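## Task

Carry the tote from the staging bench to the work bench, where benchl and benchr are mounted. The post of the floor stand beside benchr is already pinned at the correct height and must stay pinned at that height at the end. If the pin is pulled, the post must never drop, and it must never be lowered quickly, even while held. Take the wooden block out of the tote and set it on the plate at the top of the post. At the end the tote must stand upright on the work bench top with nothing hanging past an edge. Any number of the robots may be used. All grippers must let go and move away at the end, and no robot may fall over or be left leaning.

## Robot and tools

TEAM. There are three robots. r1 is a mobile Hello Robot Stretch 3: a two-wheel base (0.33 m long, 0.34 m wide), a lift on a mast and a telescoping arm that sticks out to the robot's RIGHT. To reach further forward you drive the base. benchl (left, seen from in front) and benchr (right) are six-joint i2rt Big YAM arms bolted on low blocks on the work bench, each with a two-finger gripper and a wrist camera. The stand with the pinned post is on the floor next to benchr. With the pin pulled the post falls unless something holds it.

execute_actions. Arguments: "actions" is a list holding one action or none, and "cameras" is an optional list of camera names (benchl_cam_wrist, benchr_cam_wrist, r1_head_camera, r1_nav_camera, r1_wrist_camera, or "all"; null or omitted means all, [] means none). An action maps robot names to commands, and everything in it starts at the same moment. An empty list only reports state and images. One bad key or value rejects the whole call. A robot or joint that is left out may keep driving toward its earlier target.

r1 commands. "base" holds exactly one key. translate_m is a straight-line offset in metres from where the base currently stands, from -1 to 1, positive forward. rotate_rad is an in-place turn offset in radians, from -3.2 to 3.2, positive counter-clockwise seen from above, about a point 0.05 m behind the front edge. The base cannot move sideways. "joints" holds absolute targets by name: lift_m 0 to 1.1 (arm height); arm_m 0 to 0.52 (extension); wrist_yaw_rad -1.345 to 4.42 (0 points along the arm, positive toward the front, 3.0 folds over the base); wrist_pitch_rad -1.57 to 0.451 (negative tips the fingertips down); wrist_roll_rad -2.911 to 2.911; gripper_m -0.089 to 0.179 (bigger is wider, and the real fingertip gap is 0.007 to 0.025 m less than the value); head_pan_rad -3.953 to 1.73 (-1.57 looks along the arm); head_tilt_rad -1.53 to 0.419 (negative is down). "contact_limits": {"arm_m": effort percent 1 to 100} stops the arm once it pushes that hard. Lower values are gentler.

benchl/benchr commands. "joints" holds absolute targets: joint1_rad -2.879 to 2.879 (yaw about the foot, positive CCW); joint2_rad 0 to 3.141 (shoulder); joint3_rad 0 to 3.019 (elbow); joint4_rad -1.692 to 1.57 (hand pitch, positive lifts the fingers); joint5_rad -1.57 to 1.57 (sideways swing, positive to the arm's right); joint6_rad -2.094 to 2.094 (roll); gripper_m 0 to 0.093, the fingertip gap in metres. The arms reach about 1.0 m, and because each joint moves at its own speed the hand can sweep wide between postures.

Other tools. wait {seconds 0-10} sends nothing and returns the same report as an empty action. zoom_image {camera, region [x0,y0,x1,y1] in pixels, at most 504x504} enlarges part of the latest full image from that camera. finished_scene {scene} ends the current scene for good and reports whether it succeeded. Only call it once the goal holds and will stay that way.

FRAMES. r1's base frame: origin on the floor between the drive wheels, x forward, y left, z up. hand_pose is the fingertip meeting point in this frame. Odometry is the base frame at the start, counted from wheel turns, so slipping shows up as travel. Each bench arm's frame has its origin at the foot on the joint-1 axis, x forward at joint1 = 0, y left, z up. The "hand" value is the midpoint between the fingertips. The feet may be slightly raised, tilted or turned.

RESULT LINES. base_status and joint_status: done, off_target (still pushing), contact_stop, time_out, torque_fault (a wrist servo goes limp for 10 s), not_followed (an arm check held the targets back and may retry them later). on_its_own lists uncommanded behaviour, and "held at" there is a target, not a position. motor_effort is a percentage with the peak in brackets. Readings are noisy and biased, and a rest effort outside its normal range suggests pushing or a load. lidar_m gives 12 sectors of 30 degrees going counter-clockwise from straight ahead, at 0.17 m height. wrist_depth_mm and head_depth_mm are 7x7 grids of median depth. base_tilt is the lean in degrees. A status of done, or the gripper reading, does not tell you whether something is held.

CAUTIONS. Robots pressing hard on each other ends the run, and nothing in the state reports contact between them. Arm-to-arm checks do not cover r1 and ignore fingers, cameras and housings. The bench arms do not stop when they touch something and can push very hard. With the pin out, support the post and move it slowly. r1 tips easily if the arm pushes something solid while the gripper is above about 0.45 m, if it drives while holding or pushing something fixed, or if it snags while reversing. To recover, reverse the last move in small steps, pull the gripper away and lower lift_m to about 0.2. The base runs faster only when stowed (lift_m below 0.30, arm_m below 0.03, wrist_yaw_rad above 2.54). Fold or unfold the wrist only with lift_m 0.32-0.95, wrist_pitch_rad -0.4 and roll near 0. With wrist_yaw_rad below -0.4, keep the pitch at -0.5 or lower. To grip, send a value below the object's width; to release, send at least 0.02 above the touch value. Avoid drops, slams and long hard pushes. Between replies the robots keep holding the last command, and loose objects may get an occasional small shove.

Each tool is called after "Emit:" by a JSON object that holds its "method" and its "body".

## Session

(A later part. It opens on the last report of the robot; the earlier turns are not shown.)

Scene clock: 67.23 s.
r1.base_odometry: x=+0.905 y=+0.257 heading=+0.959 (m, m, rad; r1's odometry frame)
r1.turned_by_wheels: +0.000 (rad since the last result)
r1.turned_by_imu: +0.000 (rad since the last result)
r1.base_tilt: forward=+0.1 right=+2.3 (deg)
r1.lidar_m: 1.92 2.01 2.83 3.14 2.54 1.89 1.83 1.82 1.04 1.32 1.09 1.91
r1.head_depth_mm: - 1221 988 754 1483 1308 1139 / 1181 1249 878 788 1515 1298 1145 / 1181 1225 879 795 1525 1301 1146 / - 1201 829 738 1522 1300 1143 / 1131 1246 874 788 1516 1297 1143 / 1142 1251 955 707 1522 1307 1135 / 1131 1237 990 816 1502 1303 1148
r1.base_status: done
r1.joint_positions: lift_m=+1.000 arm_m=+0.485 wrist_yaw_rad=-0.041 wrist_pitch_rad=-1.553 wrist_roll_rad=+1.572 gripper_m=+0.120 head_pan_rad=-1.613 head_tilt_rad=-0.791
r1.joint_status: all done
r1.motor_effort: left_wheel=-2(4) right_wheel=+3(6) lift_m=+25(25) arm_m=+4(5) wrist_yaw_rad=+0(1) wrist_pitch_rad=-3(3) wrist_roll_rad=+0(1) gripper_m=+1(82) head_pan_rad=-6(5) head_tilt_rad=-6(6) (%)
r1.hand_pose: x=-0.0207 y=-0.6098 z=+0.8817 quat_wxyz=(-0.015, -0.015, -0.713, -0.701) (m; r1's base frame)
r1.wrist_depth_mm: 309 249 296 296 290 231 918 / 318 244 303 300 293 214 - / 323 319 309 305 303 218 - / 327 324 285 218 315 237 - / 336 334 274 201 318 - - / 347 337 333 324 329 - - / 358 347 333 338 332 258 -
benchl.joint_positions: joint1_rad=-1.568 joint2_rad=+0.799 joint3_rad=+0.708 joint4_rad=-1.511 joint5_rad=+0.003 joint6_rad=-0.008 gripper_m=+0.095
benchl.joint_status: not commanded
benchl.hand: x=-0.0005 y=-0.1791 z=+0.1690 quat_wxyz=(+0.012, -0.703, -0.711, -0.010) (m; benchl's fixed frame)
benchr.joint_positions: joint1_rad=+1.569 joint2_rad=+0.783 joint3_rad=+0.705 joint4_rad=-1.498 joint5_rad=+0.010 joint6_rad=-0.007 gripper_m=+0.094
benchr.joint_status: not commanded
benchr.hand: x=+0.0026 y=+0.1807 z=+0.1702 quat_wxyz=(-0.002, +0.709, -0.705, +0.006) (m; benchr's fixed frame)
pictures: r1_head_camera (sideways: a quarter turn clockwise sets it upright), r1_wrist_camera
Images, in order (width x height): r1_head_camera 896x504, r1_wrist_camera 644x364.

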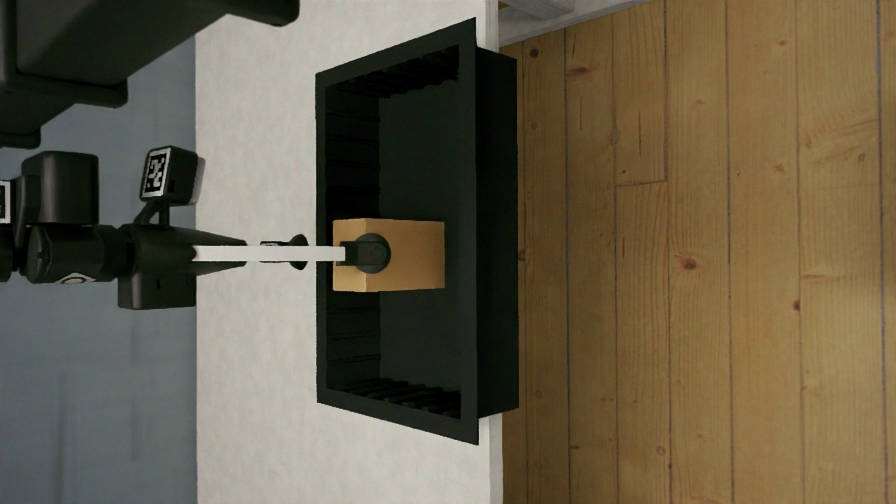

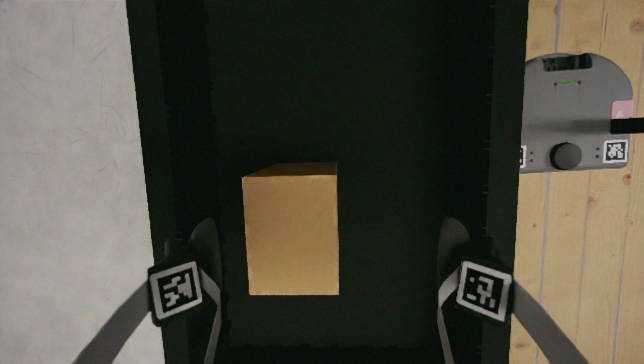

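Emit:
{"method": "execute_actions", "body": {"actions": [{"r1":{"joints":{"arm_m":0.507,"gripper_m":0.1,"lift_m":0.98}}}], "cameras": []}}

Emit:
{"method": "execute_actions", "body": {"actions": [{"r1":{"joints":{"lift_m":0.925}}}], "cameras": ["r1_wrist_camera"]}}

Emit:
{"method": "execute_actions", "body": {"actions": [{"r1":{"joints":{"gripper_m":0.02}}}], "cameras": []}}

Emit:
{"method": "execute_actions", "body": {"actions": [{"r1":{"base":{"translate_m":-0.022},"joints":{"lift_m":0.931,"arm_m":0.44}}}], "cameras": ["r1_wrist_camera"]}}

Emit:
{"method": "execute_actions", "body": {"actions": [{"r1":{"joints":{"gripper_m":0.085,"lift_m":0.927}}}], "cameras": []}}

Emit:
{"method": "execute_actions", "body": {"actions": [{"r1":{"joints":{"lift_m":0.96}}}], "cameras": []}}

Emit:
{"method": "execute_actions", "body": {"actions": [{"r1":{"joints":{"gripper_m":0.178,"arm_m":0.407}}}], "cameras": ["r1_head_camera","r1_wrist_camera"]}}

Scene clock: 70.07 s.
r1.base_odometry: x=+0.905 y=+0.257 heading=+0.959 (m, m, rad; r1's odometry frame)
r1.turned_by_wheels: +0.000 (rad since the last result)
r1.turned_by_imu: +0.000 (rad since the last result)
r1.base_tilt: forward=+0.1 right=+2.3 (deg)
r1.lidar_m: 1.93 2.01 2.82 3.13 2.53 1.89 1.84 1.82 1.04 1.31 1.10 1.92
r1.head_depth_mm: 1089 - 954 754 1485 1306 1145 / - 1245 880 785 1508 1301 1143 / 1197 1228 878 790 1510 1307 1137 / - 1197 832 738 1506 1295 1147 / 1139 1236 875 794 1506 1305 1139 / 1130 1238 954 709 1516 1291 1136 / 1137 1230 989 816 1507 1294 1136
r1.base_status: not commanded
r1.joint_positions: lift_m=+0.980 arm_m=+0.507 wrist_yaw_rad=-0.041 wrist_pitch_rad=-1.554 wrist_roll_rad=+1.572 gripper_m=+0.100 head_pan_rad=-1.613 head_tilt_rad=-0.791
r1.joint_status: all done
r1.motor_effort: left_wheel=-2(2) right_wheel=+2(2) lift_m=+13(23) arm_m=+3(3) wrist_yaw_rad=+0(0) wrist_pitch_rad=-3(3) wrist_roll_rad=-1(0) gripper_m=+1(72) head_pan_rad=-5(5) head_tilt_rad=-6(6) (%)
r1.hand_pose: x=-0.0207 y=-0.6317 z=+0.8625 quat_wxyz=(-0.015, -0.015, -0.713, -0.701) (m; r1's base frame)
r1.wrist_depth_mm: 294 287 275 277 271 235 884 / 297 291 285 280 279 238 193 / 307 300 290 288 286 238 198 / 310 308 292 178 291 241 964 / 316 314 303 181 295 241 - / 328 325 314 183 303 215 - / 338 335 286 320 309 265 -
benchl.joint_positions: joint1_rad=-1.568 joint2_rad=+0.799 joint3_rad=+0.708 joint4_rad=-1.511 joint5_rad=+0.003 joint6_rad=-0.008 gripper_m=+0.095
benchl.joint_status: not commanded
benchl.hand: x=-0.0005 y=-0.1791 z=+0.1690 quat_wxyz=(+0.012, -0.703, -0.711, -0.010) (m; benchl's fixed frame)
benchr.joint_positions: joint1_rad=+1.569 joint2_rad=+0.783 joint3_rad=+0.705 joint4_rad=-1.498 joint5_rad=+0.010 joint6_rad=-0.007 gripper_m=+0.094
benchr.joint_status: not commanded
benchr.hand: x=+0.0026 y=+0.1807 z=+0.1702 quat_wxyz=(-0.002, +0.709, -0.705, +0.006) (m; benchr's fixed frame)
pictures: none
No camera images: the call's "cameras" was empty. Leave "cameras" out to get every camera's image.

Scene clock: 71.40 s.
r1.base_odometry: x=+0.905 y=+0.257 heading=+0.959 (m, m, rad; r1's odometry frame)
r1.turned_by_wheels: +0.000 (rad since the last result)
r1.turned_by_imu: +0.000 (rad since the last result)
r1.base_tilt: forward=+0.1 right=+2.3 (deg)
r1.lidar_m: 1.93 2.01 2.82 3.13 2.53 1.89 1.83 1.82 1.04 1.32 1.09 1.92
r1.head_depth_mm: 1144 1240 - 704 1493 1305 1147 / 1112 - 854 793 1518 1309 1148 / 1087 1243 874 792 1523 1308 1143 / 1093 - 833 739 1503 1307 1146 / 1136 1241 878 789 1515 1306 1150 / 1137 1242 956 709 1516 1303 1148 / 1135 1241 982 818 1528 1309 1144
r1.base_status: not commanded
r1.joint_positions: lift_m=+0.925 arm_m=+0.507 wrist_yaw_rad=-0.041 wrist_pitch_rad=-1.554 wrist_roll_rad=+1.572 gripper_m=+0.100 head_pan_rad=-1.613 head_tilt_rad=-0.791
r1.joint_status: all done
r1.motor_effort: left_wheel=-1(2) right_wheel=+2(2) lift_m=+13(14) arm_m=+4(4) wrist_yaw_rad=+0(0) wrist_pitch_rad=-3(3) wrist_roll_rad=+0(0) gripper_m=+0(1) head_pan_rad=-5(4) head_tilt_rad=-6(6) (%)
r1.hand_pose: x=-0.0207 y=-0.6317 z=+0.8075 quat_wxyz=(-0.015, -0.015, -0.713, -0.701) (m; r1's base frame)
r1.wrist_depth_mm: 237 165 229 227 221 217 153 / 241 163 233 230 228 223 153 / 247 163 240 236 232 228 154 / 255 162 241 159 236 233 156 / 259 171 127 124 239 235 155 / 270 169 129 127 247 212 156 / 274 193 232 130 253 252 160
benchl.joint_positions: joint1_rad=-1.568 joint2_rad=+0.799 joint3_rad=+0.708 joint4_rad=-1.511 joint5_rad=+0.003 joint6_rad=-0.008 gripper_m=+0.095
benchl.joint_status: not commanded
benchl.hand: x=-0.0005 y=-0.1791 z=+0.1690 quat_wxyz=(+0.012, -0.703, -0.711, -0.010) (m; benchl's fixed frame)
benchr.joint_positions: joint1_rad=+1.569 joint2_rad=+0.783 joint3_rad=+0.705 joint4_rad=-1.498 joint5_rad=+0.010 joint6_rad=-0.007 gripper_m=+0.094
benchr.joint_status: not commanded
benchr.hand: x=+0.0026 y=+0.1807 z=+0.1702 quat_wxyz=(-0.002, +0.709, -0.705, +0.006) (m; benchr's fixed frame)
pictures: r1_wrist_camera
Images, in order (width x height): r1_wrist_camera 644x364.

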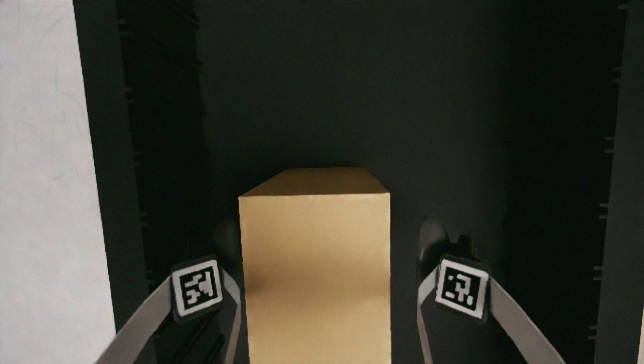

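Scene clock: 72.70 s.
r1.base_odometry: x=+0.905 y=+0.257 heading=+0.959 (m, m, rad; r1's odometry frame)
r1.turned_by_wheels: +0.000 (rad since the last result)
r1.turned_by_imu: +0.000 (rad since the last result)
r1.base_tilt: forward=+0.1 right=+2.2 (deg)
r1.lidar_m: 1.93 2.02 2.82 3.15 2.54 1.89 1.83 1.83 1.04 1.31 1.10 1.92
r1.head_depth_mm: 1138 1249 - 704 1495 1306 1141 / 1115 - 857 789 1517 1298 1138 / 1102 1259 881 791 1518 1307 1145 / 1103 - 832 738 1517 1302 1145 / 1142 1237 874 793 1518 1305 1142 / 1139 1245 955 709 1511 1308 1144 / 1132 1245 985 818 1525 1301 1141
r1.base_status: not commanded
r1.joint_positions: lift_m=+0.925 arm_m=+0.507 wrist_yaw_rad=-0.041 wrist_pitch_rad=-1.544 wrist_roll_rad=+1.572 gripper_m=+0.021 head_pan_rad=-1.613 head_tilt_rad=-0.791
r1.joint_status: all done
r1.motor_effort: left_wheel=-2(2) right_wheel=+2(2) lift_m=+13(13) arm_m=+2(3) wrist_yaw_rad=+0(1) wrist_pitch_rad=-8(9) wrist_roll_rad=-1(0) gripper_m=-21(92) head_pan_rad=-5(5) head_tilt_rad=-6(6) (%)
r1.hand_pose: x=-0.0208 y=-0.6343 z=+0.8073 quat_wxyz=(-0.015, -0.015, -0.716, -0.698) (m; r1's base frame)
r1.wrist_depth_mm: 241 159 229 226 222 219 157 / 248 159 236 230 227 223 158 / 251 161 239 238 232 227 157 / 257 167 241 159 237 232 159 / 263 168 210 125 240 237 160 / 271 173 130 127 127 238 161 / 277 274 243 130 250 233 161
benchl.joint_positions: joint1_rad=-1.568 joint2_rad=+0.799 joint3_rad=+0.708 joint4_rad=-1.511 joint5_rad=+0.003 joint6_rad=-0.008 gripper_m=+0.095
benchl.joint_status: not commanded
benchl.hand: x=-0.0005 y=-0.1791 z=+0.1690 quat_wxyz=(+0.012, -0.703, -0.711, -0.010) (m; benchl's fixed frame)
benchr.joint_positions: joint1_rad=+1.569 joint2_rad=+0.783 joint3_rad=+0.705 joint4_rad=-1.498 joint5_rad=+0.010 joint6_rad=-0.007 gripper_m=+0.094
benchr.joint_status: not commanded
benchr.hand: x=+0.0026 y=+0.1807 z=+0.1702 quat_wxyz=(-0.002, +0.709, -0.705, +0.006) (m; benchr's fixed frame)
pictures: none
No camera images: the call's "cameras" was empty. Leave "cameras" out to get every camera's image.

Scene clock: 74.37 s.
r1.base_odometry: x=+0.892 y=+0.239 heading=+0.959 (m, m, rad; r1's odometry frame)
r1.turned_by_wheels: +0.000 (rad since the last result)
r1.turned_by_imu: +0.000 (rad since the last result)
r1.base_tilt: forward=+0.1 right=+2.2 (deg)
r1.lidar_m: 1.95 2.03 2.85 3.03 2.50 1.87 1.81 1.83 1.03 1.32 1.11 1.92
r1.head_depth_mm: 1135 1242 - 773 1481 1302 1144 / 1111 - 845 711 1515 1307 1143 / 1100 1197 858 794 1514 1302 1143 / 1116 - 837 678 1523 1306 1148 / 1139 1246 872 790 1522 1300 1153 / 1133 1240 876 726 1531 1304 1140 / 1127 1246 988 776 1518 1304 1134
r1.base_status: done
r1.joint_positions: lift_m=+0.931 arm_m=+0.440 wrist_yaw_rad=-0.041 wrist_pitch_rad=-1.552 wrist_roll_rad=+1.572 gripper_m=+0.021 head_pan_rad=-1.613 head_tilt_rad=-0.791
r1.joint_status: all done
r1.motor_effort: left_wheel=-2(4) right_wheel=+2(3) lift_m=+27(28) arm_m=-4(5) wrist_yaw_rad=+1(1) wrist_pitch_rad=-4(9) wrist_roll_rad=+0(1) gripper_m=-19(21) head_pan_rad=-5(5) head_tilt_rad=-6(6) (%)
r1.hand_pose: x=-0.0207 y=-0.5657 z=+0.8126 quat_wxyz=(-0.015, -0.015, -0.713, -0.701) (m; r1's base frame)
r1.wrist_depth_mm: 193 235 233 230 226 151 848 / 190 242 240 236 232 149 - / 192 247 245 241 236 152 - / 191 249 250 160 200 158 900 / 189 258 254 125 125 161 898 / 187 252 131 128 127 954 942 / 187 237 267 131 191 - 941
benchl.joint_positions: joint1_rad=-1.568 joint2_rad=+0.799 joint3_rad=+0.708 joint4_rad=-1.511 joint5_rad=+0.003 joint6_rad=-0.008 gripper_m=+0.095
benchl.joint_status: not commanded
benchl.hand: x=-0.0005 y=-0.1791 z=+0.1690 quat_wxyz=(+0.012, -0.703, -0.711, -0.010) (m; benchl's fixed frame)
benchr.joint_positions: joint1_rad=+1.569 joint2_rad=+0.783 joint3_rad=+0.705 joint4_rad=-1.498 joint5_rad=+0.010 joint6_rad=-0.007 gripper_m=+0.094
benchr.joint_status: not commanded
benchr.hand: x=+0.0026 y=+0.1807 z=+0.1702 quat_wxyz=(-0.002, +0.709, -0.705, +0.006) (m; benchr's fixed frame)
pictures: r1_wrist_camera
Images, in order (width x height): r1_wrist_camera 644x364.

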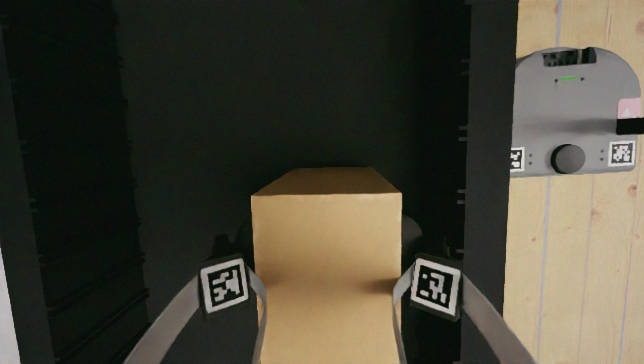

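Scene clock: 75.53 s.
r1.base_odometry: x=+0.892 y=+0.239 heading=+0.959 (m, m, rad; r1's odometry frame)
r1.turned_by_wheels: +0.000 (rad since the last result)
r1.turned_by_imu: +0.000 (rad since the last result)
r1.base_tilt: forward=+0.0 right=+2.3 (deg)
r1.lidar_m: 1.95 2.04 2.84 3.03 2.50 1.87 1.81 1.82 1.03 1.32 1.11 1.92
r1.head_depth_mm: 1144 1241 - 754 1478 1304 1146 / 1114 - 838 710 1511 1304 1142 / 1098 1191 854 793 1514 1295 1151 / 1115 - 836 679 1512 1300 1141 / 1140 1249 866 792 1518 1311 1141 / 1135 1242 874 726 1509 1301 1140 / 1135 1232 981 771 1529 1306 1144
r1.base_status: not commanded
r1.joint_positions: lift_m=+0.927 arm_m=+0.440 wrist_yaw_rad=-0.041 wrist_pitch_rad=-1.552 wrist_roll_rad=+1.572 gripper_m=+0.085 head_pan_rad=-1.613 head_tilt_rad=-0.791
r1.joint_status: all done
r1.motor_effort: left_wheel=-2(2) right_wheel=+3(3) lift_m=+14(25) arm_m=-4(4) wrist_yaw_rad=+1(1) wrist_pitch_rad=-4(4) wrist_roll_rad=+0(0) gripper_m=+1(78) head_pan_rad=-5(5) head_tilt_rad=-6(6) (%)
r1.hand_pose: x=-0.0207 y=-0.5657 z=+0.8093 quat_wxyz=(-0.015, -0.015, -0.713, -0.700) (m; r1's base frame)
r1.wrist_depth_mm: 193 235 231 229 224 145 872 / 189 240 236 231 229 146 - / 190 243 240 239 233 150 - / 192 247 247 156 195 154 964 / 189 254 255 126 126 158 899 / 187 248 257 129 128 939 916 / 185 239 263 133 180 983 962
benchl.joint_positions: joint1_rad=-1.568 joint2_rad=+0.799 joint3_rad=+0.708 joint4_rad=-1.511 joint5_rad=+0.003 joint6_rad=-0.008 gripper_m=+0.095
benchl.joint_status: not commanded
benchl.hand: x=-0.0005 y=-0.1791 z=+0.1690 quat_wxyz=(+0.012, -0.703, -0.711, -0.010) (m; benchl's fixed frame)
benchr.joint_positions: joint1_rad=+1.569 joint2_rad=+0.783 joint3_rad=+0.705 joint4_rad=-1.498 joint5_rad=+0.010 joint6_rad=-0.007 gripper_m=+0.094
benchr.joint_status: not commanded
benchr.hand: x=+0.0026 y=+0.1807 z=+0.1702 quat_wxyz=(-0.002, +0.709, -0.705, +0.006) (m; benchr's fixed frame)
pictures: none
No camera images: the call's "cameras" was empty. Leave "cameras" out to get every camera's image.

Scene clock: 76.63 s.
r1.base_odometry: x=+0.892 y=+0.239 heading=+0.959 (m, m, rad; r1's odometry frame)
r1.turned_by_wheels: +0.000 (rad since the last result)
r1.turned_by_imu: +0.000 (rad since the last result)
r1.base_tilt: forward=+0.0 right=+2.2 (deg)
r1.lidar_m: 1.95 2.04 2.84 3.05 2.51 1.86 1.81 1.82 1.03 1.32 1.10 1.92
r1.head_depth_mm: 1123 - - 798 1486 1307 1144 / - 1215 881 710 1521 1304 1140 / - 1289 872 794 1517 1309 1144 / - - 837 679 1520 1306 1142 / 1136 1240 874 792 1517 1308 1145 / 1130 1235 872 722 1513 1298 1144 / 1124 1241 987 770 1514 1303 1143
r1.base_status: not commanded
r1.joint_positions: lift_m=+0.960 arm_m=+0.440 wrist_yaw_rad=-0.041 wrist_pitch_rad=-1.553 wrist_roll_rad=+1.572 gripper_m=+0.085 head_pan_rad=-1.613 head_tilt_rad=-0.791
r1.joint_status: all done
r1.motor_effort: left_wheel=-2(2) right_wheel=+3(2) lift_m=+25(27) arm_m=-5(4) wrist_yaw_rad=+0(1) wrist_pitch_rad=-3(4) wrist_roll_rad=-1(1) gripper_m=+1(2) head_pan_rad=-6(5) head_tilt_rad=-6(6) (%)
r1.hand_pose: x=-0.0207 y=-0.5654 z=+0.8417 quat_wxyz=(-0.015, -0.015, -0.713, -0.701) (m; r1's base frame)
r1.wrist_depth_mm: 192 261 258 258 250 889 890 / 192 265 266 265 255 178 - / 197 263 274 269 260 180 - / 203 261 281 158 222 928 956 / 207 261 283 159 188 915 932 / 302 246 293 163 162 - - / 313 242 301 298 230 - -
benchl.joint_positions: joint1_rad=-1.568 joint2_rad=+0.799 joint3_rad=+0.708 joint4_rad=-1.511 joint5_rad=+0.003 joint6_rad=-0.008 gripper_m=+0.095
benchl.joint_status: not commanded
benchl.hand: x=-0.0005 y=-0.1791 z=+0.1690 quat_wxyz=(+0.012, -0.703, -0.711, -0.010) (m; benchl's fixed frame)
benchr.joint_positions: joint1_rad=+1.569 joint2_rad=+0.783 joint3_rad=+0.705 joint4_rad=-1.498 joint5_rad=+0.010 joint6_rad=-0.007 gripper_m=+0.094
benchr.joint_status: not commanded
benchr.hand: x=+0.0026 y=+0.1807 z=+0.1702 quat_wxyz=(-0.002, +0.709, -0.705, +0.006) (m; benchr's fixed frame)
pictures: none
No camera images: the call's "cameras" was empty. Leave "cameras" out to get every camera's image.

Scene clock: 78.03 s.
r1.base_odometry: x=+0.892 y=+0.239 heading=+0.959 (m, m, rad; r1's odometry frame)
r1.turned_by_wheels: +0.000 (rad since the last result)
r1.turned_by_imu: +0.000 (rad since the last result)
r1.base_tilt: forward=+0.1 right=+2.2 (deg)
r1.lidar_m: 1.95 2.04 2.84 3.03 2.51 1.86 1.81 1.82 1.03 1.32 1.10 1.92
r1.head_depth_mm: 1115 - 952 793 1474 1297 1146 / - 1250 876 708 1514 1305 1144 / - - 860 791 1524 1308 1149 / 1102 - 831 679 1518 1298 1145 / 1142 1249 874 792 1511 1298 1140 / 1141 1238 871 727 1519 1308 1147 / 1135 1249 984 773 1514 1301 1143
r1.base_status: not commanded
r1.joint_positions: lift_m=+0.960 arm_m=+0.407 wrist_yaw_rad=-0.041 wrist_pitch_rad=-1.553 wrist_roll_rad=+1.572 gripper_m=+0.178 head_pan_rad=-1.613 head_tilt_rad=-0.791
r1.joint_status: all done
r1.motor_effort: left_wheel=-2(2) right_wheel=+3(2) lift_m=+26(25) arm_m=-4(2) wrist_yaw_rad=+1(1) wrist_pitch_rad=-3(3) wrist_roll_rad=+0(1) gripper_m=+1(85) head_pan_rad=-5(5) head_tilt_rad=-6(6) (%)
r1.hand_pose: x=-0.0207 y=-0.5324 z=+0.8417 quat_wxyz=(-0.015, -0.015, -0.713, -0.701) (m; r1's base frame)
r1.wrist_depth_mm: 228 266 260 256 182 865 854 / 226 271 267 263 186 - 904 / 226 274 272 269 258 - - / 225 279 278 274 265 957 910 / 223 286 162 162 247 961 927 / 212 298 166 164 279 - - / 229 300 299 294 269 - -
benchl.joint_positions: joint1_rad=-1.568 joint2_rad=+0.799 joint3_rad=+0.708 joint4_rad=-1.511 joint5_rad=+0.003 joint6_rad=-0.008 gripper_m=+0.095
benchl.joint_status: not commanded
benchl.hand: x=-0.0005 y=-0.1791 z=+0.1690 quat_wxyz=(+0.012, -0.703, -0.711, -0.010) (m; benchl's fixed frame)
benchr.joint_positions: joint1_rad=+1.569 joint2_rad=+0.783 joint3_rad=+0.705 joint4_rad=-1.498 joint5_rad=+0.010 joint6_rad=-0.007 gripper_m=+0.094
benchr.joint_status: not commanded
benchr.hand: x=+0.0026 y=+0.1807 z=+0.1702 quat_wxyz=(-0.002, +0.709, -0.705, +0.006) (m; benchr's fixed frame)
pictures: r1_head_camera (sideways: a quarter turn clockwise sets it upright), r1_wrist_camera
Images, in order (width x height): r1_head_camera 896x504, r1_wrist_camera 644x364.

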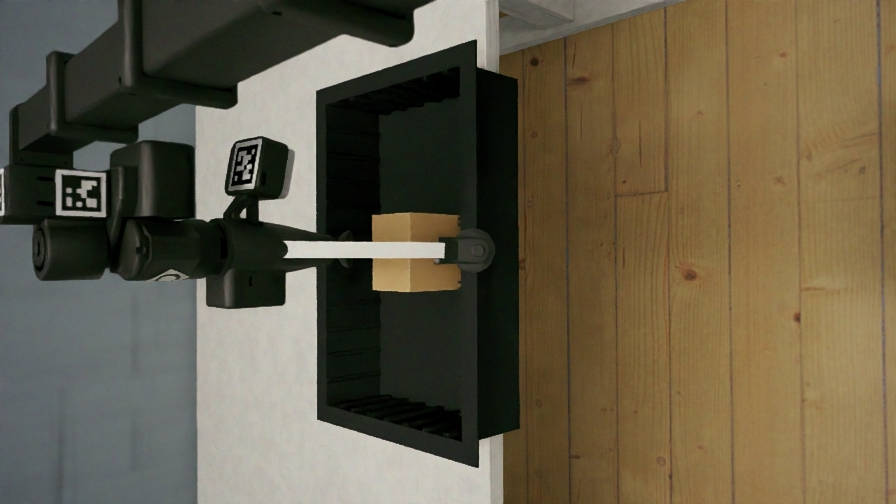

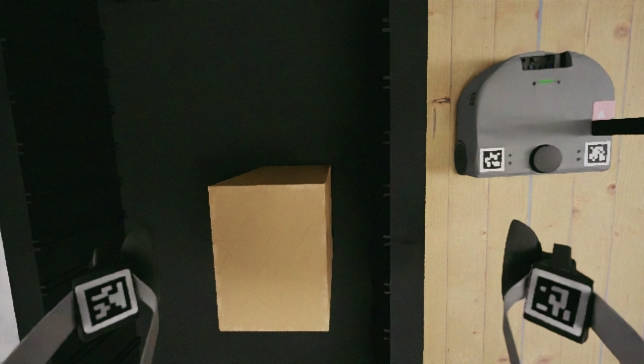

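Emit:
{"method": "execute_actions", "body": {"actions": [{"r1":{"joints":{"lift_m":0.888}}}], "cameras": ["r1_wrist_camera"]}}

Emit:
{"method": "execute_actions", "body": {"actions": [{"r1":{"joints":{"gripper_m":0.035}}}], "cameras": ["r1_head_camera","r1_wrist_camera"]}}

Emit:
{"method": "execute_actions", "body": {"actions": [{"r1":{"joints":{"lift_m":0.93,"wrist_pitch_rad":-1.5}}}], "cameras": ["r1_head_camera","r1_wrist_camera"]}}

Scene clock: 80.60 s.
r1.base_odometry: x=+0.892 y=+0.239 heading=+0.959 (m, m, rad; r1's odometry frame)
r1.turned_by_wheels: +0.000 (rad since the last result)
r1.turned_by_imu: +0.000 (rad since the last result)
r1.base_tilt: forward=+0.1 right=+2.2 (deg)
r1.lidar_m: 1.94 2.03 2.85 3.03 2.51 1.87 1.81 1.82 1.03 1.32 1.10 1.92
r1.head_depth_mm: 1145 1246 - - 1453 1304 1145 / 1140 - 878 762 1520 1310 1144 / 1130 - 1023 794 1516 1299 1145 / 1138 1221 - 674 1507 1304 1153 / 1131 1240 875 789 1516 1299 1144 / 1134 1249 876 724 1516 1294 1138 / 1126 1243 984 773 1525 1310 1138
r1.base_status: not commanded
r1.joint_positions: lift_m=+0.888 arm_m=+0.407 wrist_yaw_rad=-0.041 wrist_pitch_rad=-1.546 wrist_roll_rad=+1.572 gripper_m=+0.178 head_pan_rad=-1.613 head_tilt_rad=-0.791
r1.joint_status: all done
r1.motor_effort: left_wheel=-2(2) right_wheel=+3(3) lift_m=+12(22) arm_m=-5(4) wrist_yaw_rad=+1(1) wrist_pitch_rad=-7(10) wrist_roll_rad=+0(1) gripper_m=+0(0) head_pan_rad=-6(5) head_tilt_rad=-6(6) (%)
r1.hand_pose: x=-0.0208 y=-0.5343 z=+0.7703 quat_wxyz=(-0.015, -0.015, -0.716, -0.698) (m; r1's base frame)
r1.wrist_depth_mm: 201 198 194 191 129 798 818 / 204 201 198 196 132 110 - / 209 206 206 200 133 113 - / 213 211 207 202 135 855 846 / 218 100 86 87 138 892 892 / 212 87 87 88 128 122 889 / - 159 90 90 141 920 915
benchl.joint_positions: joint1_rad=-1.568 joint2_rad=+0.799 joint3_rad=+0.708 joint4_rad=-1.511 joint5_rad=+0.003 joint6_rad=-0.008 gripper_m=+0.095
benchl.joint_status: not commanded
benchl.hand: x=-0.0005 y=-0.1791 z=+0.1690 quat_wxyz=(+0.012, -0.703, -0.711, -0.010) (m; benchl's fixed frame)
benchr.joint_positions: joint1_rad=+1.569 joint2_rad=+0.783 joint3_rad=+0.705 joint4_rad=-1.498 joint5_rad=+0.010 joint6_rad=-0.007 gripper_m=+0.094
benchr.joint_status: not commanded
benchr.hand: x=+0.0026 y=+0.1807 z=+0.1702 quat_wxyz=(-0.002, +0.709, -0.705, +0.006) (m; benchr's fixed frame)
pictures: r1_wrist_camera
Images, in order (width x height): r1_wrist_camera 644x364.

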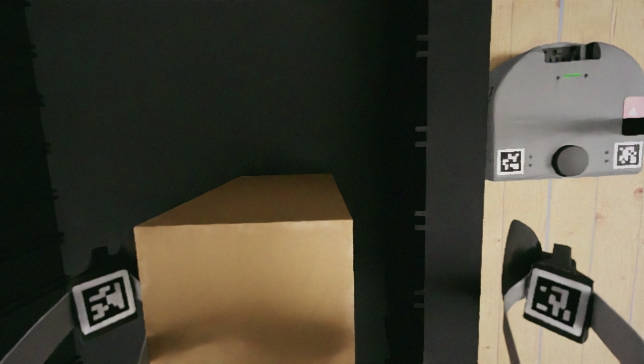

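Scene clock: 82.93 s.
r1.base_odometry: x=+0.892 y=+0.239 heading=+0.959 (m, m, rad; r1's odometry frame)
r1.turned_by_wheels: +0.000 (rad since the last result)
r1.turned_by_imu: +0.000 (rad since the last result)
r1.base_tilt: forward=+0.1 right=+2.2 (deg)
r1.lidar_m: 1.94 2.03 2.85 3.02 2.51 1.87 1.81 1.82 1.03 1.32 1.11 1.92
r1.head_depth_mm: 1142 1242 - - 1442 1299 1141 / 1136 - 861 766 1502 1307 1146 / 1128 - 1014 784 1514 1296 1150 / 1136 1221 - 657 1521 1306 1142 / 1142 1244 861 785 1518 1309 1139 / 1131 1249 861 724 1519 1300 1139 / 1134 1233 988 776 1510 1308 1144
r1.base_status: not commanded
r1.joint_positions: lift_m=+0.888 arm_m=+0.407 wrist_yaw_rad=-0.041 wrist_pitch_rad=-1.587 wrist_roll_rad=+1.571 gripper_m=+0.039 head_pan_rad=-1.613 head_tilt_rad=-0.791
r1.joint_status: gripper_m off_target (ended at +0.039, target +0.035)
r1.motor_effort: left_wheel=-1(2) right_wheel=+2(3) lift_m=+13(12) arm_m=-1(4) wrist_yaw_rad=+0(0) wrist_pitch_rad=+13(15) wrist_roll_rad=+0(0) gripper_m=-14(99) head_pan_rad=-6(5) head_tilt_rad=-6(6) (%)
r1.hand_pose: x=-0.0204 y=-0.5236 z=+0.7713 quat_wxyz=(-0.014, -0.015, -0.701, -0.713) (m; r1's base frame)
r1.wrist_depth_mm: 184 186 190 193 117 847 824 / 186 190 194 198 119 - 859 / 190 193 198 203 122 - - / 195 198 200 164 124 871 891 / 198 201 90 85 91 888 951 / 203 205 82 86 92 953 917 / 206 212 212 88 95 957 965
benchl.joint_positions: joint1_rad=-1.568 joint2_rad=+0.799 joint3_rad=+0.708 joint4_rad=-1.511 joint5_rad=+0.003 joint6_rad=-0.008 gripper_m=+0.095
benchl.joint_status: not commanded
benchl.hand: x=-0.0005 y=-0.1791 z=+0.1690 quat_wxyz=(+0.012, -0.703, -0.711, -0.010) (m; benchl's fixed frame)
benchr.joint_positions: joint1_rad=+1.569 joint2_rad=+0.783 joint3_rad=+0.705 joint4_rad=-1.498 joint5_rad=+0.010 joint6_rad=-0.007 gripper_m=+0.094
benchr.joint_status: not commanded
benchr.hand: x=+0.0026 y=+0.1807 z=+0.1702 quat_wxyz=(-0.002, +0.709, -0.705, +0.006) (m; benchr's fixed frame)
pictures: r1_head_camera (sideways: a quarter turn clockwise sets it upright), r1_wrist_camera
Images, in order (width x height): r1_head_camera 896x504, r1_wrist_camera 644x364.

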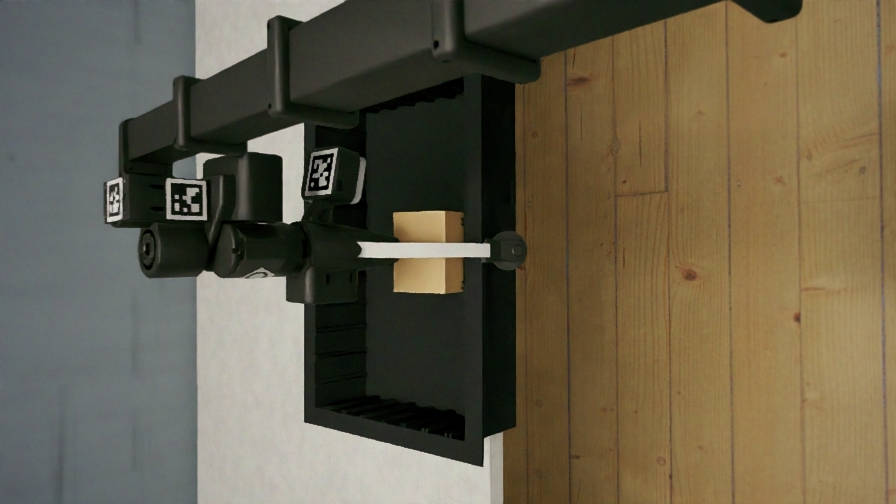

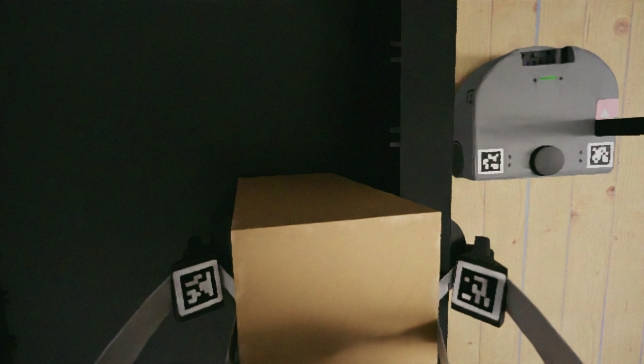

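Scene clock: 84.13 s.
r1.base_odometry: x=+0.892 y=+0.239 heading=+0.959 (m, m, rad; r1's odometry frame)
r1.turned_by_wheels: +0.000 (rad since the last result)
r1.turned_by_imu: +0.000 (rad since the last result)
r1.base_tilt: forward=+0.1 right=+2.3 (deg)
r1.lidar_m: 1.95 2.04 2.84 3.04 2.51 1.86 1.81 1.82 1.03 1.32 1.11 1.92
r1.head_depth_mm: 1138 1252 - 751 1476 1301 1141 / 1120 - 857 717 1502 1305 1141 / 1101 - 880 801 1510 1298 1144 / 1125 - 653 668 1515 1303 1143 / 1132 1248 890 803 1514 1306 1148 / 1131 1236 888 716 1515 1301 1142 / 1125 1234 986 770 1508 1302 1139
r1.base_status: not commanded
r1.joint_positions: lift_m=+0.929 arm_m=+0.407 wrist_yaw_rad=-0.041 wrist_pitch_rad=-1.492 wrist_roll_rad=+1.571 gripper_m=+0.043 head_pan_rad=-1.613 head_tilt_rad=-0.791
r1.joint_status: all done
r1.on_its_own: gripper_m is held at +0.042, not at your +0.035, by its stall guard, which is still easing
r1.motor_effort: left_wheel=-2(1) right_wheel=+2(2) lift_m=+28(27) arm_m=-1(2) wrist_yaw_rad=+1(0) wrist_pitch_rad=-4(31) wrist_roll_rad=+0(0) gripper_m=-21(28) head_pan_rad=-5(5) head_tilt_rad=-6(6) (%)
r1.hand_pose: x=-0.0214 y=-0.5479 z=+0.8108 quat_wxyz=(-0.014, -0.015, -0.734, -0.679) (m; r1's base frame)
r1.wrist_depth_mm: 226 240 229 217 130 860 804 / 227 248 232 222 133 835 - / 225 252 239 228 137 912 - / 224 258 245 163 139 893 860 / 226 263 88 91 95 899 877 / 226 268 90 93 96 926 933 / 225 276 92 95 99 963 898
benchl.joint_positions: joint1_rad=-1.568 joint2_rad=+0.799 joint3_rad=+0.708 joint4_rad=-1.511 joint5_rad=+0.003 joint6_rad=-0.008 gripper_m=+0.095
benchl.joint_status: not commanded
benchl.hand: x=-0.0005 y=-0.1791 z=+0.1690 quat_wxyz=(+0.012, -0.703, -0.711, -0.010) (m; benchl's fixed frame)
benchr.joint_positions: joint1_rad=+1.569 joint2_rad=+0.783 joint3_rad=+0.705 joint4_rad=-1.498 joint5_rad=+0.010 joint6_rad=-0.007 gripper_m=+0.094
benchr.joint_status: not commanded
benchr.hand: x=+0.0026 y=+0.1807 z=+0.1702 quat_wxyz=(-0.002, +0.709, -0.705, +0.006) (m; benchr's fixed frame)
pictures: r1_head_camera (sideways: a quarter turn clockwise sets it upright), r1_wrist_camera
Images, in order (width x height): r1_head_camera 896x504, r1_wrist_camera 644x364.

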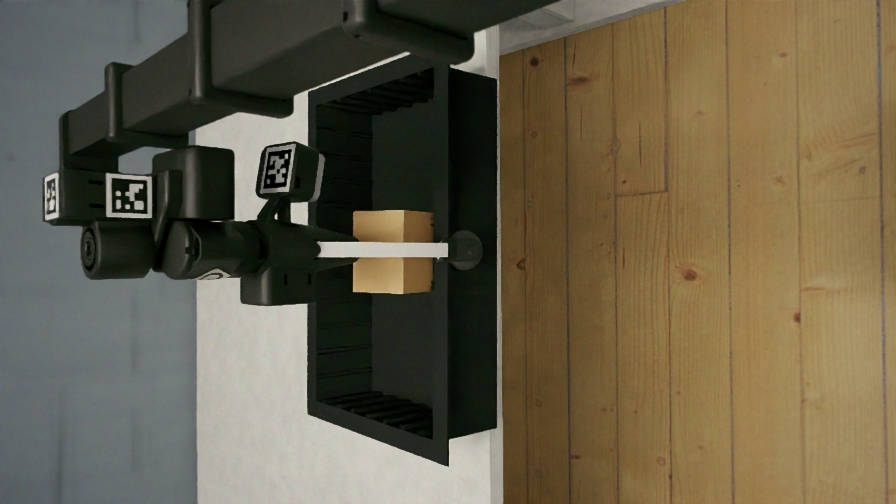

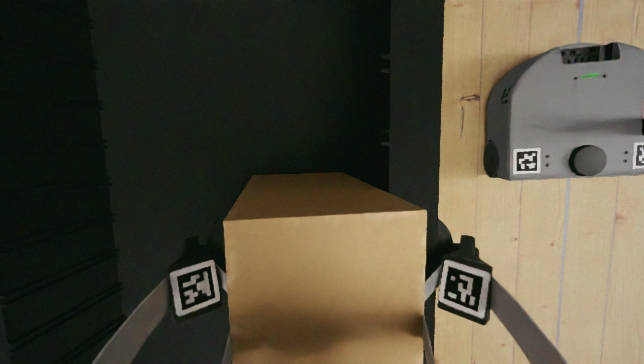

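Emit:
{"method": "execute_actions", "body": {"actions": [{"r1":{"joints":{"lift_m":0.9}}}], "cameras": []}}

Emit:
{"method": "execute_actions", "body": {"actions": [{"r1":{"joints":{"gripper_m":0.15,"lift_m":0.9}}}], "cameras": ["r1_wrist_camera"]}}

Emit:
{"method": "execute_actions", "body": {"actions": [{"r1":{"joints":{"lift_m":0.885,"wrist_pitch_rad":-1.17,"arm_m":0.335}}}], "cameras": ["r1_head_camera","r1_wrist_camera"]}}

Emit:
{"method": "execute_actions", "body": {"actions": [{"r1":{"joints":{"gripper_m":0.03}}}], "cameras": ["r1_head_camera","r1_wrist_camera"]}}

Scene clock: 87.40 s.
r1.base_odometry: x=+0.892 y=+0.239 heading=+0.959 (m, m, rad; r1's odometry frame)
r1.turned_by_wheels: +0.000 (rad since the last result)
r1.turned_by_imu: +0.000 (rad since the last result)
r1.base_tilt: forward=+0.1 right=+2.3 (deg)
r1.lidar_m: 1.95 2.04 2.85 3.03 2.51 1.87 1.82 1.82 1.03 1.32 1.11 1.91
r1.head_depth_mm: 1144 1248 - - 1474 1304 1146 / 1140 - 879 767 1510 1310 1147 / 1114 - 879 787 1507 1297 1146 / 1130 - - 658 1522 1305 1144 / 1133 1244 879 789 1518 1296 1145 / 1137 1253 879 735 1521 1306 1144 / 1130 1236 987 772 1507 1308 1145
r1.base_status: not commanded
r1.joint_positions: lift_m=+0.903 arm_m=+0.407 wrist_yaw_rad=-0.041 wrist_pitch_rad=-1.513 wrist_roll_rad=+1.571 gripper_m=+0.049 head_pan_rad=-1.613 head_tilt_rad=-0.791
r1.joint_status: lift_m contact_stop (moved -0.027 of -0.029)
r1.on_its_own: gripper_m is held at +0.048, not at your +0.035, by its stall guard, which is not easing now; lift_m is slack since a contact_stop, until your next command for it
r1.motor_effort: left_wheel=-2(2) right_wheel=+3(3) lift_m=+19(26) arm_m=-2(1) wrist_yaw_rad=+0(1) wrist_pitch_rad=+7(9) wrist_roll_rad=+0(0) gripper_m=-20(20) head_pan_rad=-5(5) head_tilt_rad=-6(6) (%)
r1.hand_pose: x=-0.0211 y=-0.5424 z=+0.7842 quat_wxyz=(-0.014, -0.015, -0.727, -0.687) (m; r1's base frame)
r1.wrist_depth_mm: 212 210 206 205 123 830 810 / 216 215 211 210 126 824 - / 221 221 217 215 129 857 - / 225 224 220 161 131 866 843 / 229 231 88 91 95 916 875 / 231 236 89 92 97 899 900 / 231 241 236 95 99 961 945
benchl.joint_positions: joint1_rad=-1.568 joint2_rad=+0.799 joint3_rad=+0.708 joint4_rad=-1.511 joint5_rad=+0.003 joint6_rad=-0.008 gripper_m=+0.095
benchl.joint_status: not commanded
benchl.hand: x=-0.0005 y=-0.1791 z=+0.1690 quat_wxyz=(+0.012, -0.703, -0.711, -0.010) (m; benchl's fixed frame)
benchr.joint_positions: joint1_rad=+1.569 joint2_rad=+0.783 joint3_rad=+0.705 joint4_rad=-1.498 joint5_rad=+0.010 joint6_rad=-0.007 gripper_m=+0.094
benchr.joint_status: not commanded
benchr.hand: x=+0.0026 y=+0.1807 z=+0.1702 quat_wxyz=(-0.002, +0.709, -0.705, +0.006) (m; benchr's fixed frame)
pictures: none
No camera images: the call's "cameras" was empty. Leave "cameras" out to get every camera's image.

not run: a stop came earlier in this reply.

not run: a stop came earlier in this reply.

not run: a stop came earlier in this reply.

Emit:
{"method": "execute_actions", "body": {"actions": [{"r1":{"joints":{"gripper_m":0.15,"lift_m":0.906}}}], "cameras": ["r1_wrist_camera"]}}

Emit:
{"method": "execute_actions", "body": {"actions": [{"r1":{"joints":{"lift_m":0.885,"wrist_pitch_rad":-1.17,"arm_m":0.335}}}], "cameras": ["r1_head_camera","r1_wrist_camera"]}}

Emit:
{"method": "execute_actions", "body": {"actions": [{"r1":{"joints":{"gripper_m":0.035}}}], "cameras": ["r1_head_camera","r1_wrist_camera"]}}

Scene clock: 89.90 s.
r1.base_odometry: x=+0.892 y=+0.239 heading=+0.959 (m, m, rad; r1's odometry frame)
r1.turned_by_wheels: +0.000 (rad since the last result)
r1.turned_by_imu: +0.000 (rad since the last result)
r1.base_tilt: forward=+0.1 right=+2.3 (deg)
r1.lidar_m: 1.95 2.04 2.85 3.02 2.51 1.87 1.81 1.82 1.03 1.32 1.11 1.92
r1.head_depth_mm: 1139 1239 - - 1475 1299 1143 / 1141 - 878 721 1523 1306 1149 / 1108 - 893 731 1510 1304 1144 / 1126 - - 679 1519 1309 1139 / 1131 1235 892 732 1505 1293 1139 / 1140 1244 889 731 1507 1308 1136 / 1128 1244 984 772 1503 1314 1141
r1.base_status: not commanded
r1.joint_positions: lift_m=+0.906 arm_m=+0.407 wrist_yaw_rad=-0.041 wrist_pitch_rad=-1.496 wrist_roll_rad=+1.571 gripper_m=+0.150 head_pan_rad=-1.613 head_tilt_rad=-0.791
r1.joint_status: all done
r1.motor_effort: left_wheel=-2(2) right_wheel=+2(3) lift_m=+25(26) arm_m=-2(2) wrist_yaw_rad=+1(1) wrist_pitch_rad=-2(6) wrist_roll_rad=+0(0) gripper_m=+1(83) head_pan_rad=-6(5) head_tilt_rad=-6(6) (%)
r1.hand_pose: x=-0.0213 y=-0.5469 z=+0.7870 quat_wxyz=(-0.014, -0.015, -0.733, -0.680) (m; r1's base frame)
r1.wrist_depth_mm: 226 220 214 207 123 814 806 / 228 226 218 211 126 826 - / 228 231 225 216 130 863 - / 229 237 186 138 132 862 858 / 228 244 103 103 135 899 863 / 227 - 105 105 138 - 875 / 219 256 107 108 142 915 900
benchl.joint_positions: joint1_rad=-1.568 joint2_rad=+0.799 joint3_rad=+0.708 joint4_rad=-1.511 joint5_rad=+0.003 joint6_rad=-0.008 gripper_m=+0.095
benchl.joint_status: not commanded
benchl.hand: x=-0.0005 y=-0.1791 z=+0.1690 quat_wxyz=(+0.012, -0.703, -0.711, -0.010) (m; benchl's fixed frame)
benchr.joint_positions: joint1_rad=+1.569 joint2_rad=+0.783 joint3_rad=+0.705 joint4_rad=-1.498 joint5_rad=+0.010 joint6_rad=-0.007 gripper_m=+0.094
benchr.joint_status: not commanded
benchr.hand: x=+0.0026 y=+0.1807 z=+0.1702 quat_wxyz=(-0.002, +0.709, -0.705, +0.006) (m; benchr's fixed frame)
pictures: r1_wrist_camera
Images, in order (width x height): r1_wrist_camera 644x364.

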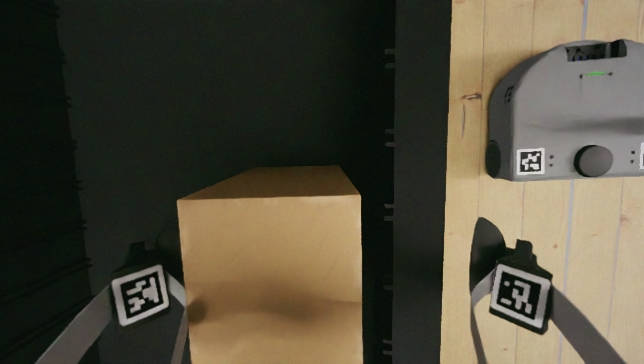

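Scene clock: 91.63 s.
r1.base_odometry: x=+0.892 y=+0.239 heading=+0.959 (m, m, rad; r1's odometry frame)
r1.turned_by_wheels: +0.000 (rad since the last result)
r1.turned_by_imu: +0.000 (rad since the last result)
r1.base_tilt: forward=+0.1 right=+2.3 (deg)
r1.lidar_m: 1.95 2.04 2.84 3.04 2.50 1.87 1.82 1.82 1.04 1.32 1.10 1.92
r1.head_depth_mm: 1145 1244 1061 - - 1293 1140 / 1138 1246 - 769 1507 1306 1141 / 1138 1222 - 813 1521 1305 1144 / 1135 1243 - 686 1512 1303 1144 / 1135 1243 893 815 1514 1306 1146 / 1136 1245 879 749 1513 1300 1152 / 1135 1235 980 770 1516 1305 1145
r1.base_status: not commanded
r1.joint_positions: lift_m=+0.885 arm_m=+0.335 wrist_yaw_rad=-0.040 wrist_pitch_rad=-1.144 wrist_roll_rad=+1.571 gripper_m=+0.150 head_pan_rad=-1.613 head_tilt_rad=-0.791
r1.joint_status: all done
r1.motor_effort: left_wheel=-1(2) right_wheel=+1(3) lift_m=+11(22) arm_m=-6(7) wrist_yaw_rad=+0(1) wrist_pitch_rad=-12(24) wrist_roll_rad=+0(1) gripper_m=-3(4) head_pan_rad=-5(5) head_tilt_rad=-6(6) (%)
r1.hand_pose: x=-0.0248 y=-0.5642 z=+0.7808 quat_wxyz=(-0.011, -0.017, -0.840, -0.542) (m; r1's base frame)
r1.wrist_depth_mm: 222 268 240 208 111 755 662 / 227 273 249 214 113 750 667 / 232 274 256 219 116 774 680 / 237 273 189 142 119 777 704 / 334 259 103 97 122 792 718 / 447 - 105 100 124 - 725 / 480 284 108 103 127 806 722
benchl.joint_positions: joint1_rad=-1.568 joint2_rad=+0.799 joint3_rad=+0.708 joint4_rad=-1.511 joint5_rad=+0.003 joint6_rad=-0.008 gripper_m=+0.095
benchl.joint_status: not commanded
benchl.hand: x=-0.0005 y=-0.1791 z=+0.1690 quat_wxyz=(+0.012, -0.703, -0.711, -0.010) (m; benchl's fixed frame)
benchr.joint_positions: joint1_rad=+1.569 joint2_rad=+0.783 joint3_rad=+0.705 joint4_rad=-1.498 joint5_rad=+0.010 joint6_rad=-0.007 gripper_m=+0.094
benchr.joint_status: not commanded
benchr.hand: x=+0.0026 y=+0.1807 z=+0.1702 quat_wxyz=(-0.002, +0.709, -0.705, +0.006) (m; benchr's fixed frame)
pictures: r1_head_camera (sideways: a quarter turn clockwise sets it upright), r1_wrist_camera
Images, in order (width x height): r1_head_camera 896x504, r1_wrist_camera 644x364.

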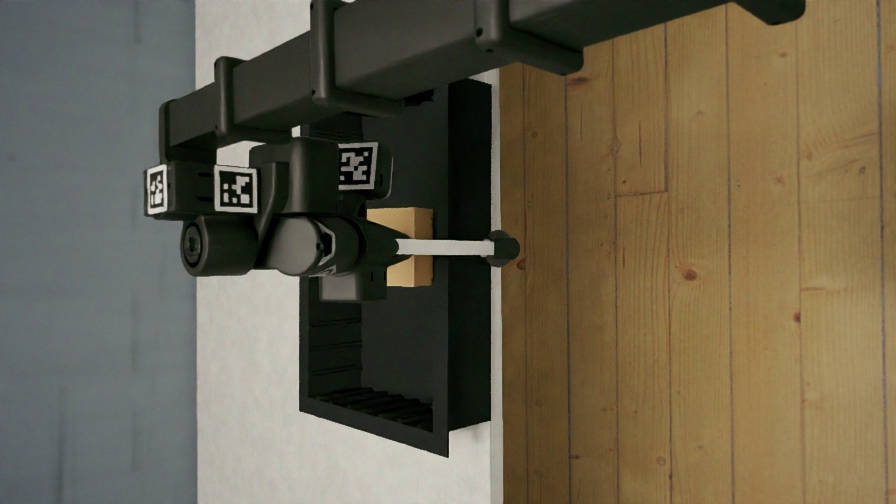

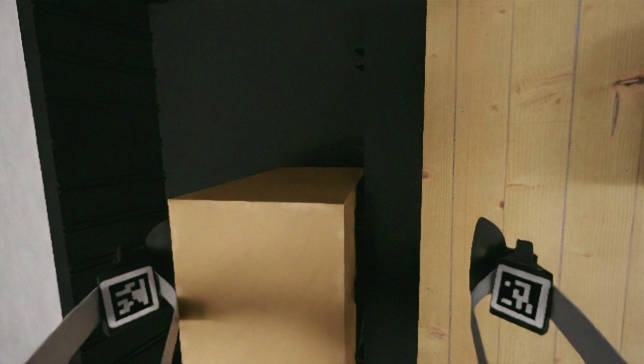

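Scene clock: 93.27 s.
r1.base_odometry: x=+0.892 y=+0.239 heading=+0.959 (m, m, rad; r1's odometry frame)
r1.turned_by_wheels: +0.000 (rad since the last result)
r1.turned_by_imu: +0.000 (rad since the last result)
r1.base_tilt: forward=+0.1 right=+2.2 (deg)
r1.lidar_m: 1.95 2.04 2.85 3.04 2.50 1.87 1.81 1.82 1.03 1.32 1.11 1.92
r1.head_depth_mm: 1140 1257 1060 - - 1292 1144 / 1140 1247 - 765 1533 1307 1138 / 1132 1226 - 816 1521 1313 1140 / 1135 1247 - 686 1521 1297 1141 / 1133 1241 889 814 1511 1299 1141 / 1132 1238 883 751 1516 1302 1143 / 1129 1243 987 769 1512 1304 1143
r1.base_status: not commanded
r1.joint_positions: lift_m=+0.885 arm_m=+0.335 wrist_yaw_rad=-0.040 wrist_pitch_rad=-1.118 wrist_roll_rad=+1.571 gripper_m=+0.037 head_pan_rad=-1.613 head_tilt_rad=-0.791
r1.joint_status: all done
r1.on_its_own: wrist_pitch_rad is at rest, and its effort (-25) is outside its rest range (-20 to +32)
r1.motor_effort: left_wheel=-2(1) right_wheel=+3(3) lift_m=+12(12) arm_m=-6(5) wrist_yaw_rad=-2(0) wrist_pitch_rad=-25(29) wrist_roll_rad=+0(0) gripper_m=-38(99) head_pan_rad=-5(5) head_tilt_rad=-6(6) (%)
r1.hand_pose: x=-0.0251 y=-0.5706 z=+0.7831 quat_wxyz=(-0.010, -0.017, -0.848, -0.530) (m; r1's base frame)
r1.wrist_depth_mm: 226 262 253 212 109 737 669 / 314 266 258 219 112 734 659 / 414 268 264 225 114 765 685 / 436 271 264 140 117 759 696 / 453 264 104 97 120 788 723 / 478 248 107 100 123 782 709 / 524 285 110 102 127 823 739
benchl.joint_positions: joint1_rad=-1.568 joint2_rad=+0.799 joint3_rad=+0.708 joint4_rad=-1.511 joint5_rad=+0.003 joint6_rad=-0.008 gripper_m=+0.095
benchl.joint_status: not commanded
benchl.hand: x=-0.0005 y=-0.1791 z=+0.1690 quat_wxyz=(+0.012, -0.703, -0.711, -0.010) (m; benchl's fixed frame)
benchr.joint_positions: joint1_rad=+1.569 joint2_rad=+0.783 joint3_rad=+0.705 joint4_rad=-1.498 joint5_rad=+0.010 joint6_rad=-0.007 gripper_m=+0.094
benchr.joint_status: not commanded
benchr.hand: x=+0.0026 y=+0.1807 z=+0.1702 quat_wxyz=(-0.002, +0.709, -0.705, +0.006) (m; benchr's fixed frame)
pictures: r1_head_camera (sideways: a quarter turn clockwise sets it upright), r1_wrist_camera
Images, in order (width x height): r1_head_camera 896x504, r1_wrist_camera 644x364.

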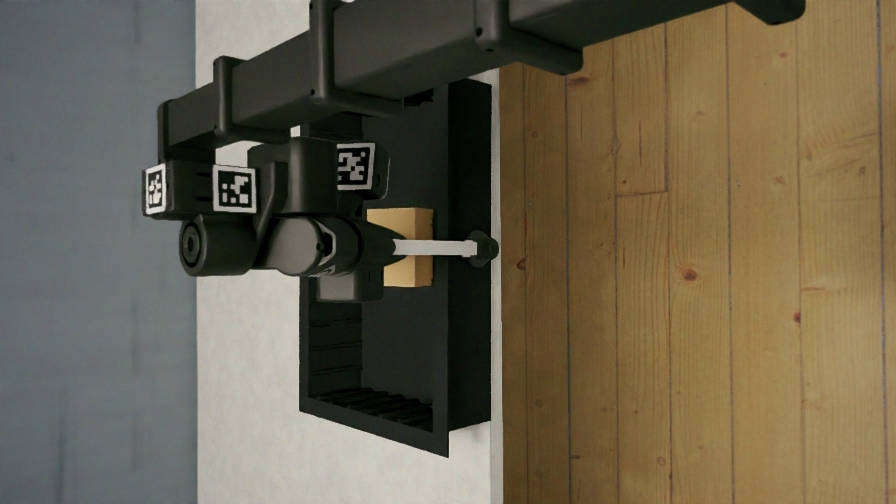

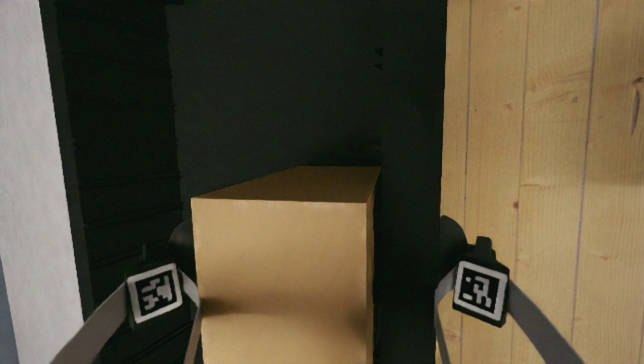

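Emit:
{"method": "execute_actions", "body": {"actions": [{"r1":{"joints":{"lift_m":0.93,"wrist_pitch_rad":-1.05,"gripper_m":0.055}}}], "cameras": ["r1_head_camera","r1_wrist_camera"]}}

Scene clock: 96.00 s.
r1.base_odometry: x=+0.892 y=+0.239 heading=+0.959 (m, m, rad; r1's odometry frame)
r1.turned_by_wheels: +0.000 (rad since the last result)
r1.turned_by_imu: +0.000 (rad since the last result)
r1.base_tilt: forward=+0.1 right=+2.3 (deg)
r1.lidar_m: 1.95 2.04 2.85 3.03 2.51 1.87 1.81 1.82 1.03 1.31 1.11 1.93
r1.head_depth_mm: 1142 1250 - 786 1485 1301 1146 / 1121 - 862 732 1506 1307 1144 / 1116 - 887 732 1516 1305 1142 / 1138 - 659 732 1524 1306 1143 / 1126 1246 901 731 1519 1295 1137 / 1134 1245 885 729 1513 1302 1147 / 1135 1243 985 793 1518 1298 1147
r1.base_status: not commanded
r1.joint_positions: lift_m=+0.930 arm_m=+0.335 wrist_yaw_rad=-0.040 wrist_pitch_rad=-1.063 wrist_roll_rad=+1.571 gripper_m=+0.056 head_pan_rad=-1.613 head_tilt_rad=-0.791
r1.joint_status: all done
r1.motor_effort: left_wheel=-2(3) right_wheel=+2(4) lift_m=+27(30) arm_m=-1(6) wrist_yaw_rad=-1(0) wrist_pitch_rad=+6(25) wrist_roll_rad=+0(0) gripper_m=-13(36) head_pan_rad=-5(5) head_tilt_rad=-6(6) (%)
r1.hand_pose: x=-0.0256 y=-0.5832 z=+0.8325 quat_wxyz=(-0.010, -0.017, -0.862, -0.507) (m; r1's base frame)
r1.wrist_depth_mm: 515 286 303 255 186 763 699 / 545 297 318 259 139 796 697 / 580 302 324 266 142 772 703 / 579 306 325 141 139 824 722 / 612 471 317 115 130 817 721 / 618 494 113 118 125 831 752 / 636 530 352 121 144 883 775
benchl.joint_positions: joint1_rad=-1.568 joint2_rad=+0.799 joint3_rad=+0.708 joint4_rad=-1.511 joint5_rad=+0.003 joint6_rad=-0.008 gripper_m=+0.095
benchl.joint_status: not commanded
benchl.hand: x=-0.0005 y=-0.1791 z=+0.1690 quat_wxyz=(+0.012, -0.703, -0.711, -0.010) (m; benchl's fixed frame)
benchr.joint_positions: joint1_rad=+1.569 joint2_rad=+0.783 joint3_rad=+0.705 joint4_rad=-1.498 joint5_rad=+0.010 joint6_rad=-0.007 gripper_m=+0.094
benchr.joint_status: not commanded
benchr.hand: x=+0.0026 y=+0.1807 z=+0.1702 quat_wxyz=(-0.002, +0.709, -0.705, +0.006) (m; benchr's fixed frame)
pictures: r1_head_camera (sideways: a quarter turn clockwise sets it upright), r1_wrist_camera
Images, in order (width x height): r1_head_camera 896x504, r1_wrist_camera 644x364.

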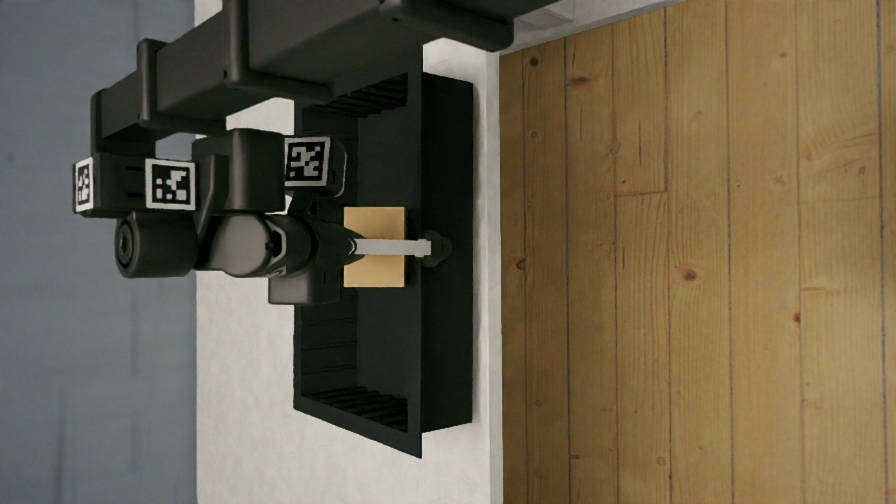

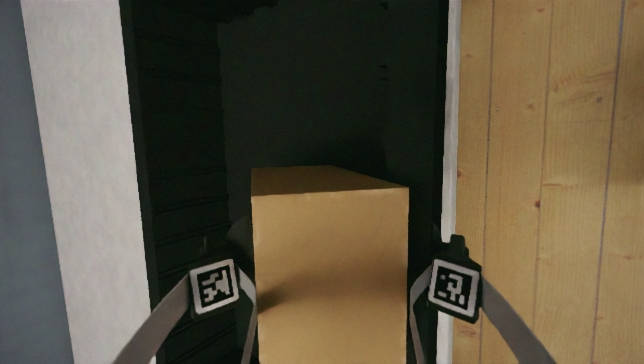

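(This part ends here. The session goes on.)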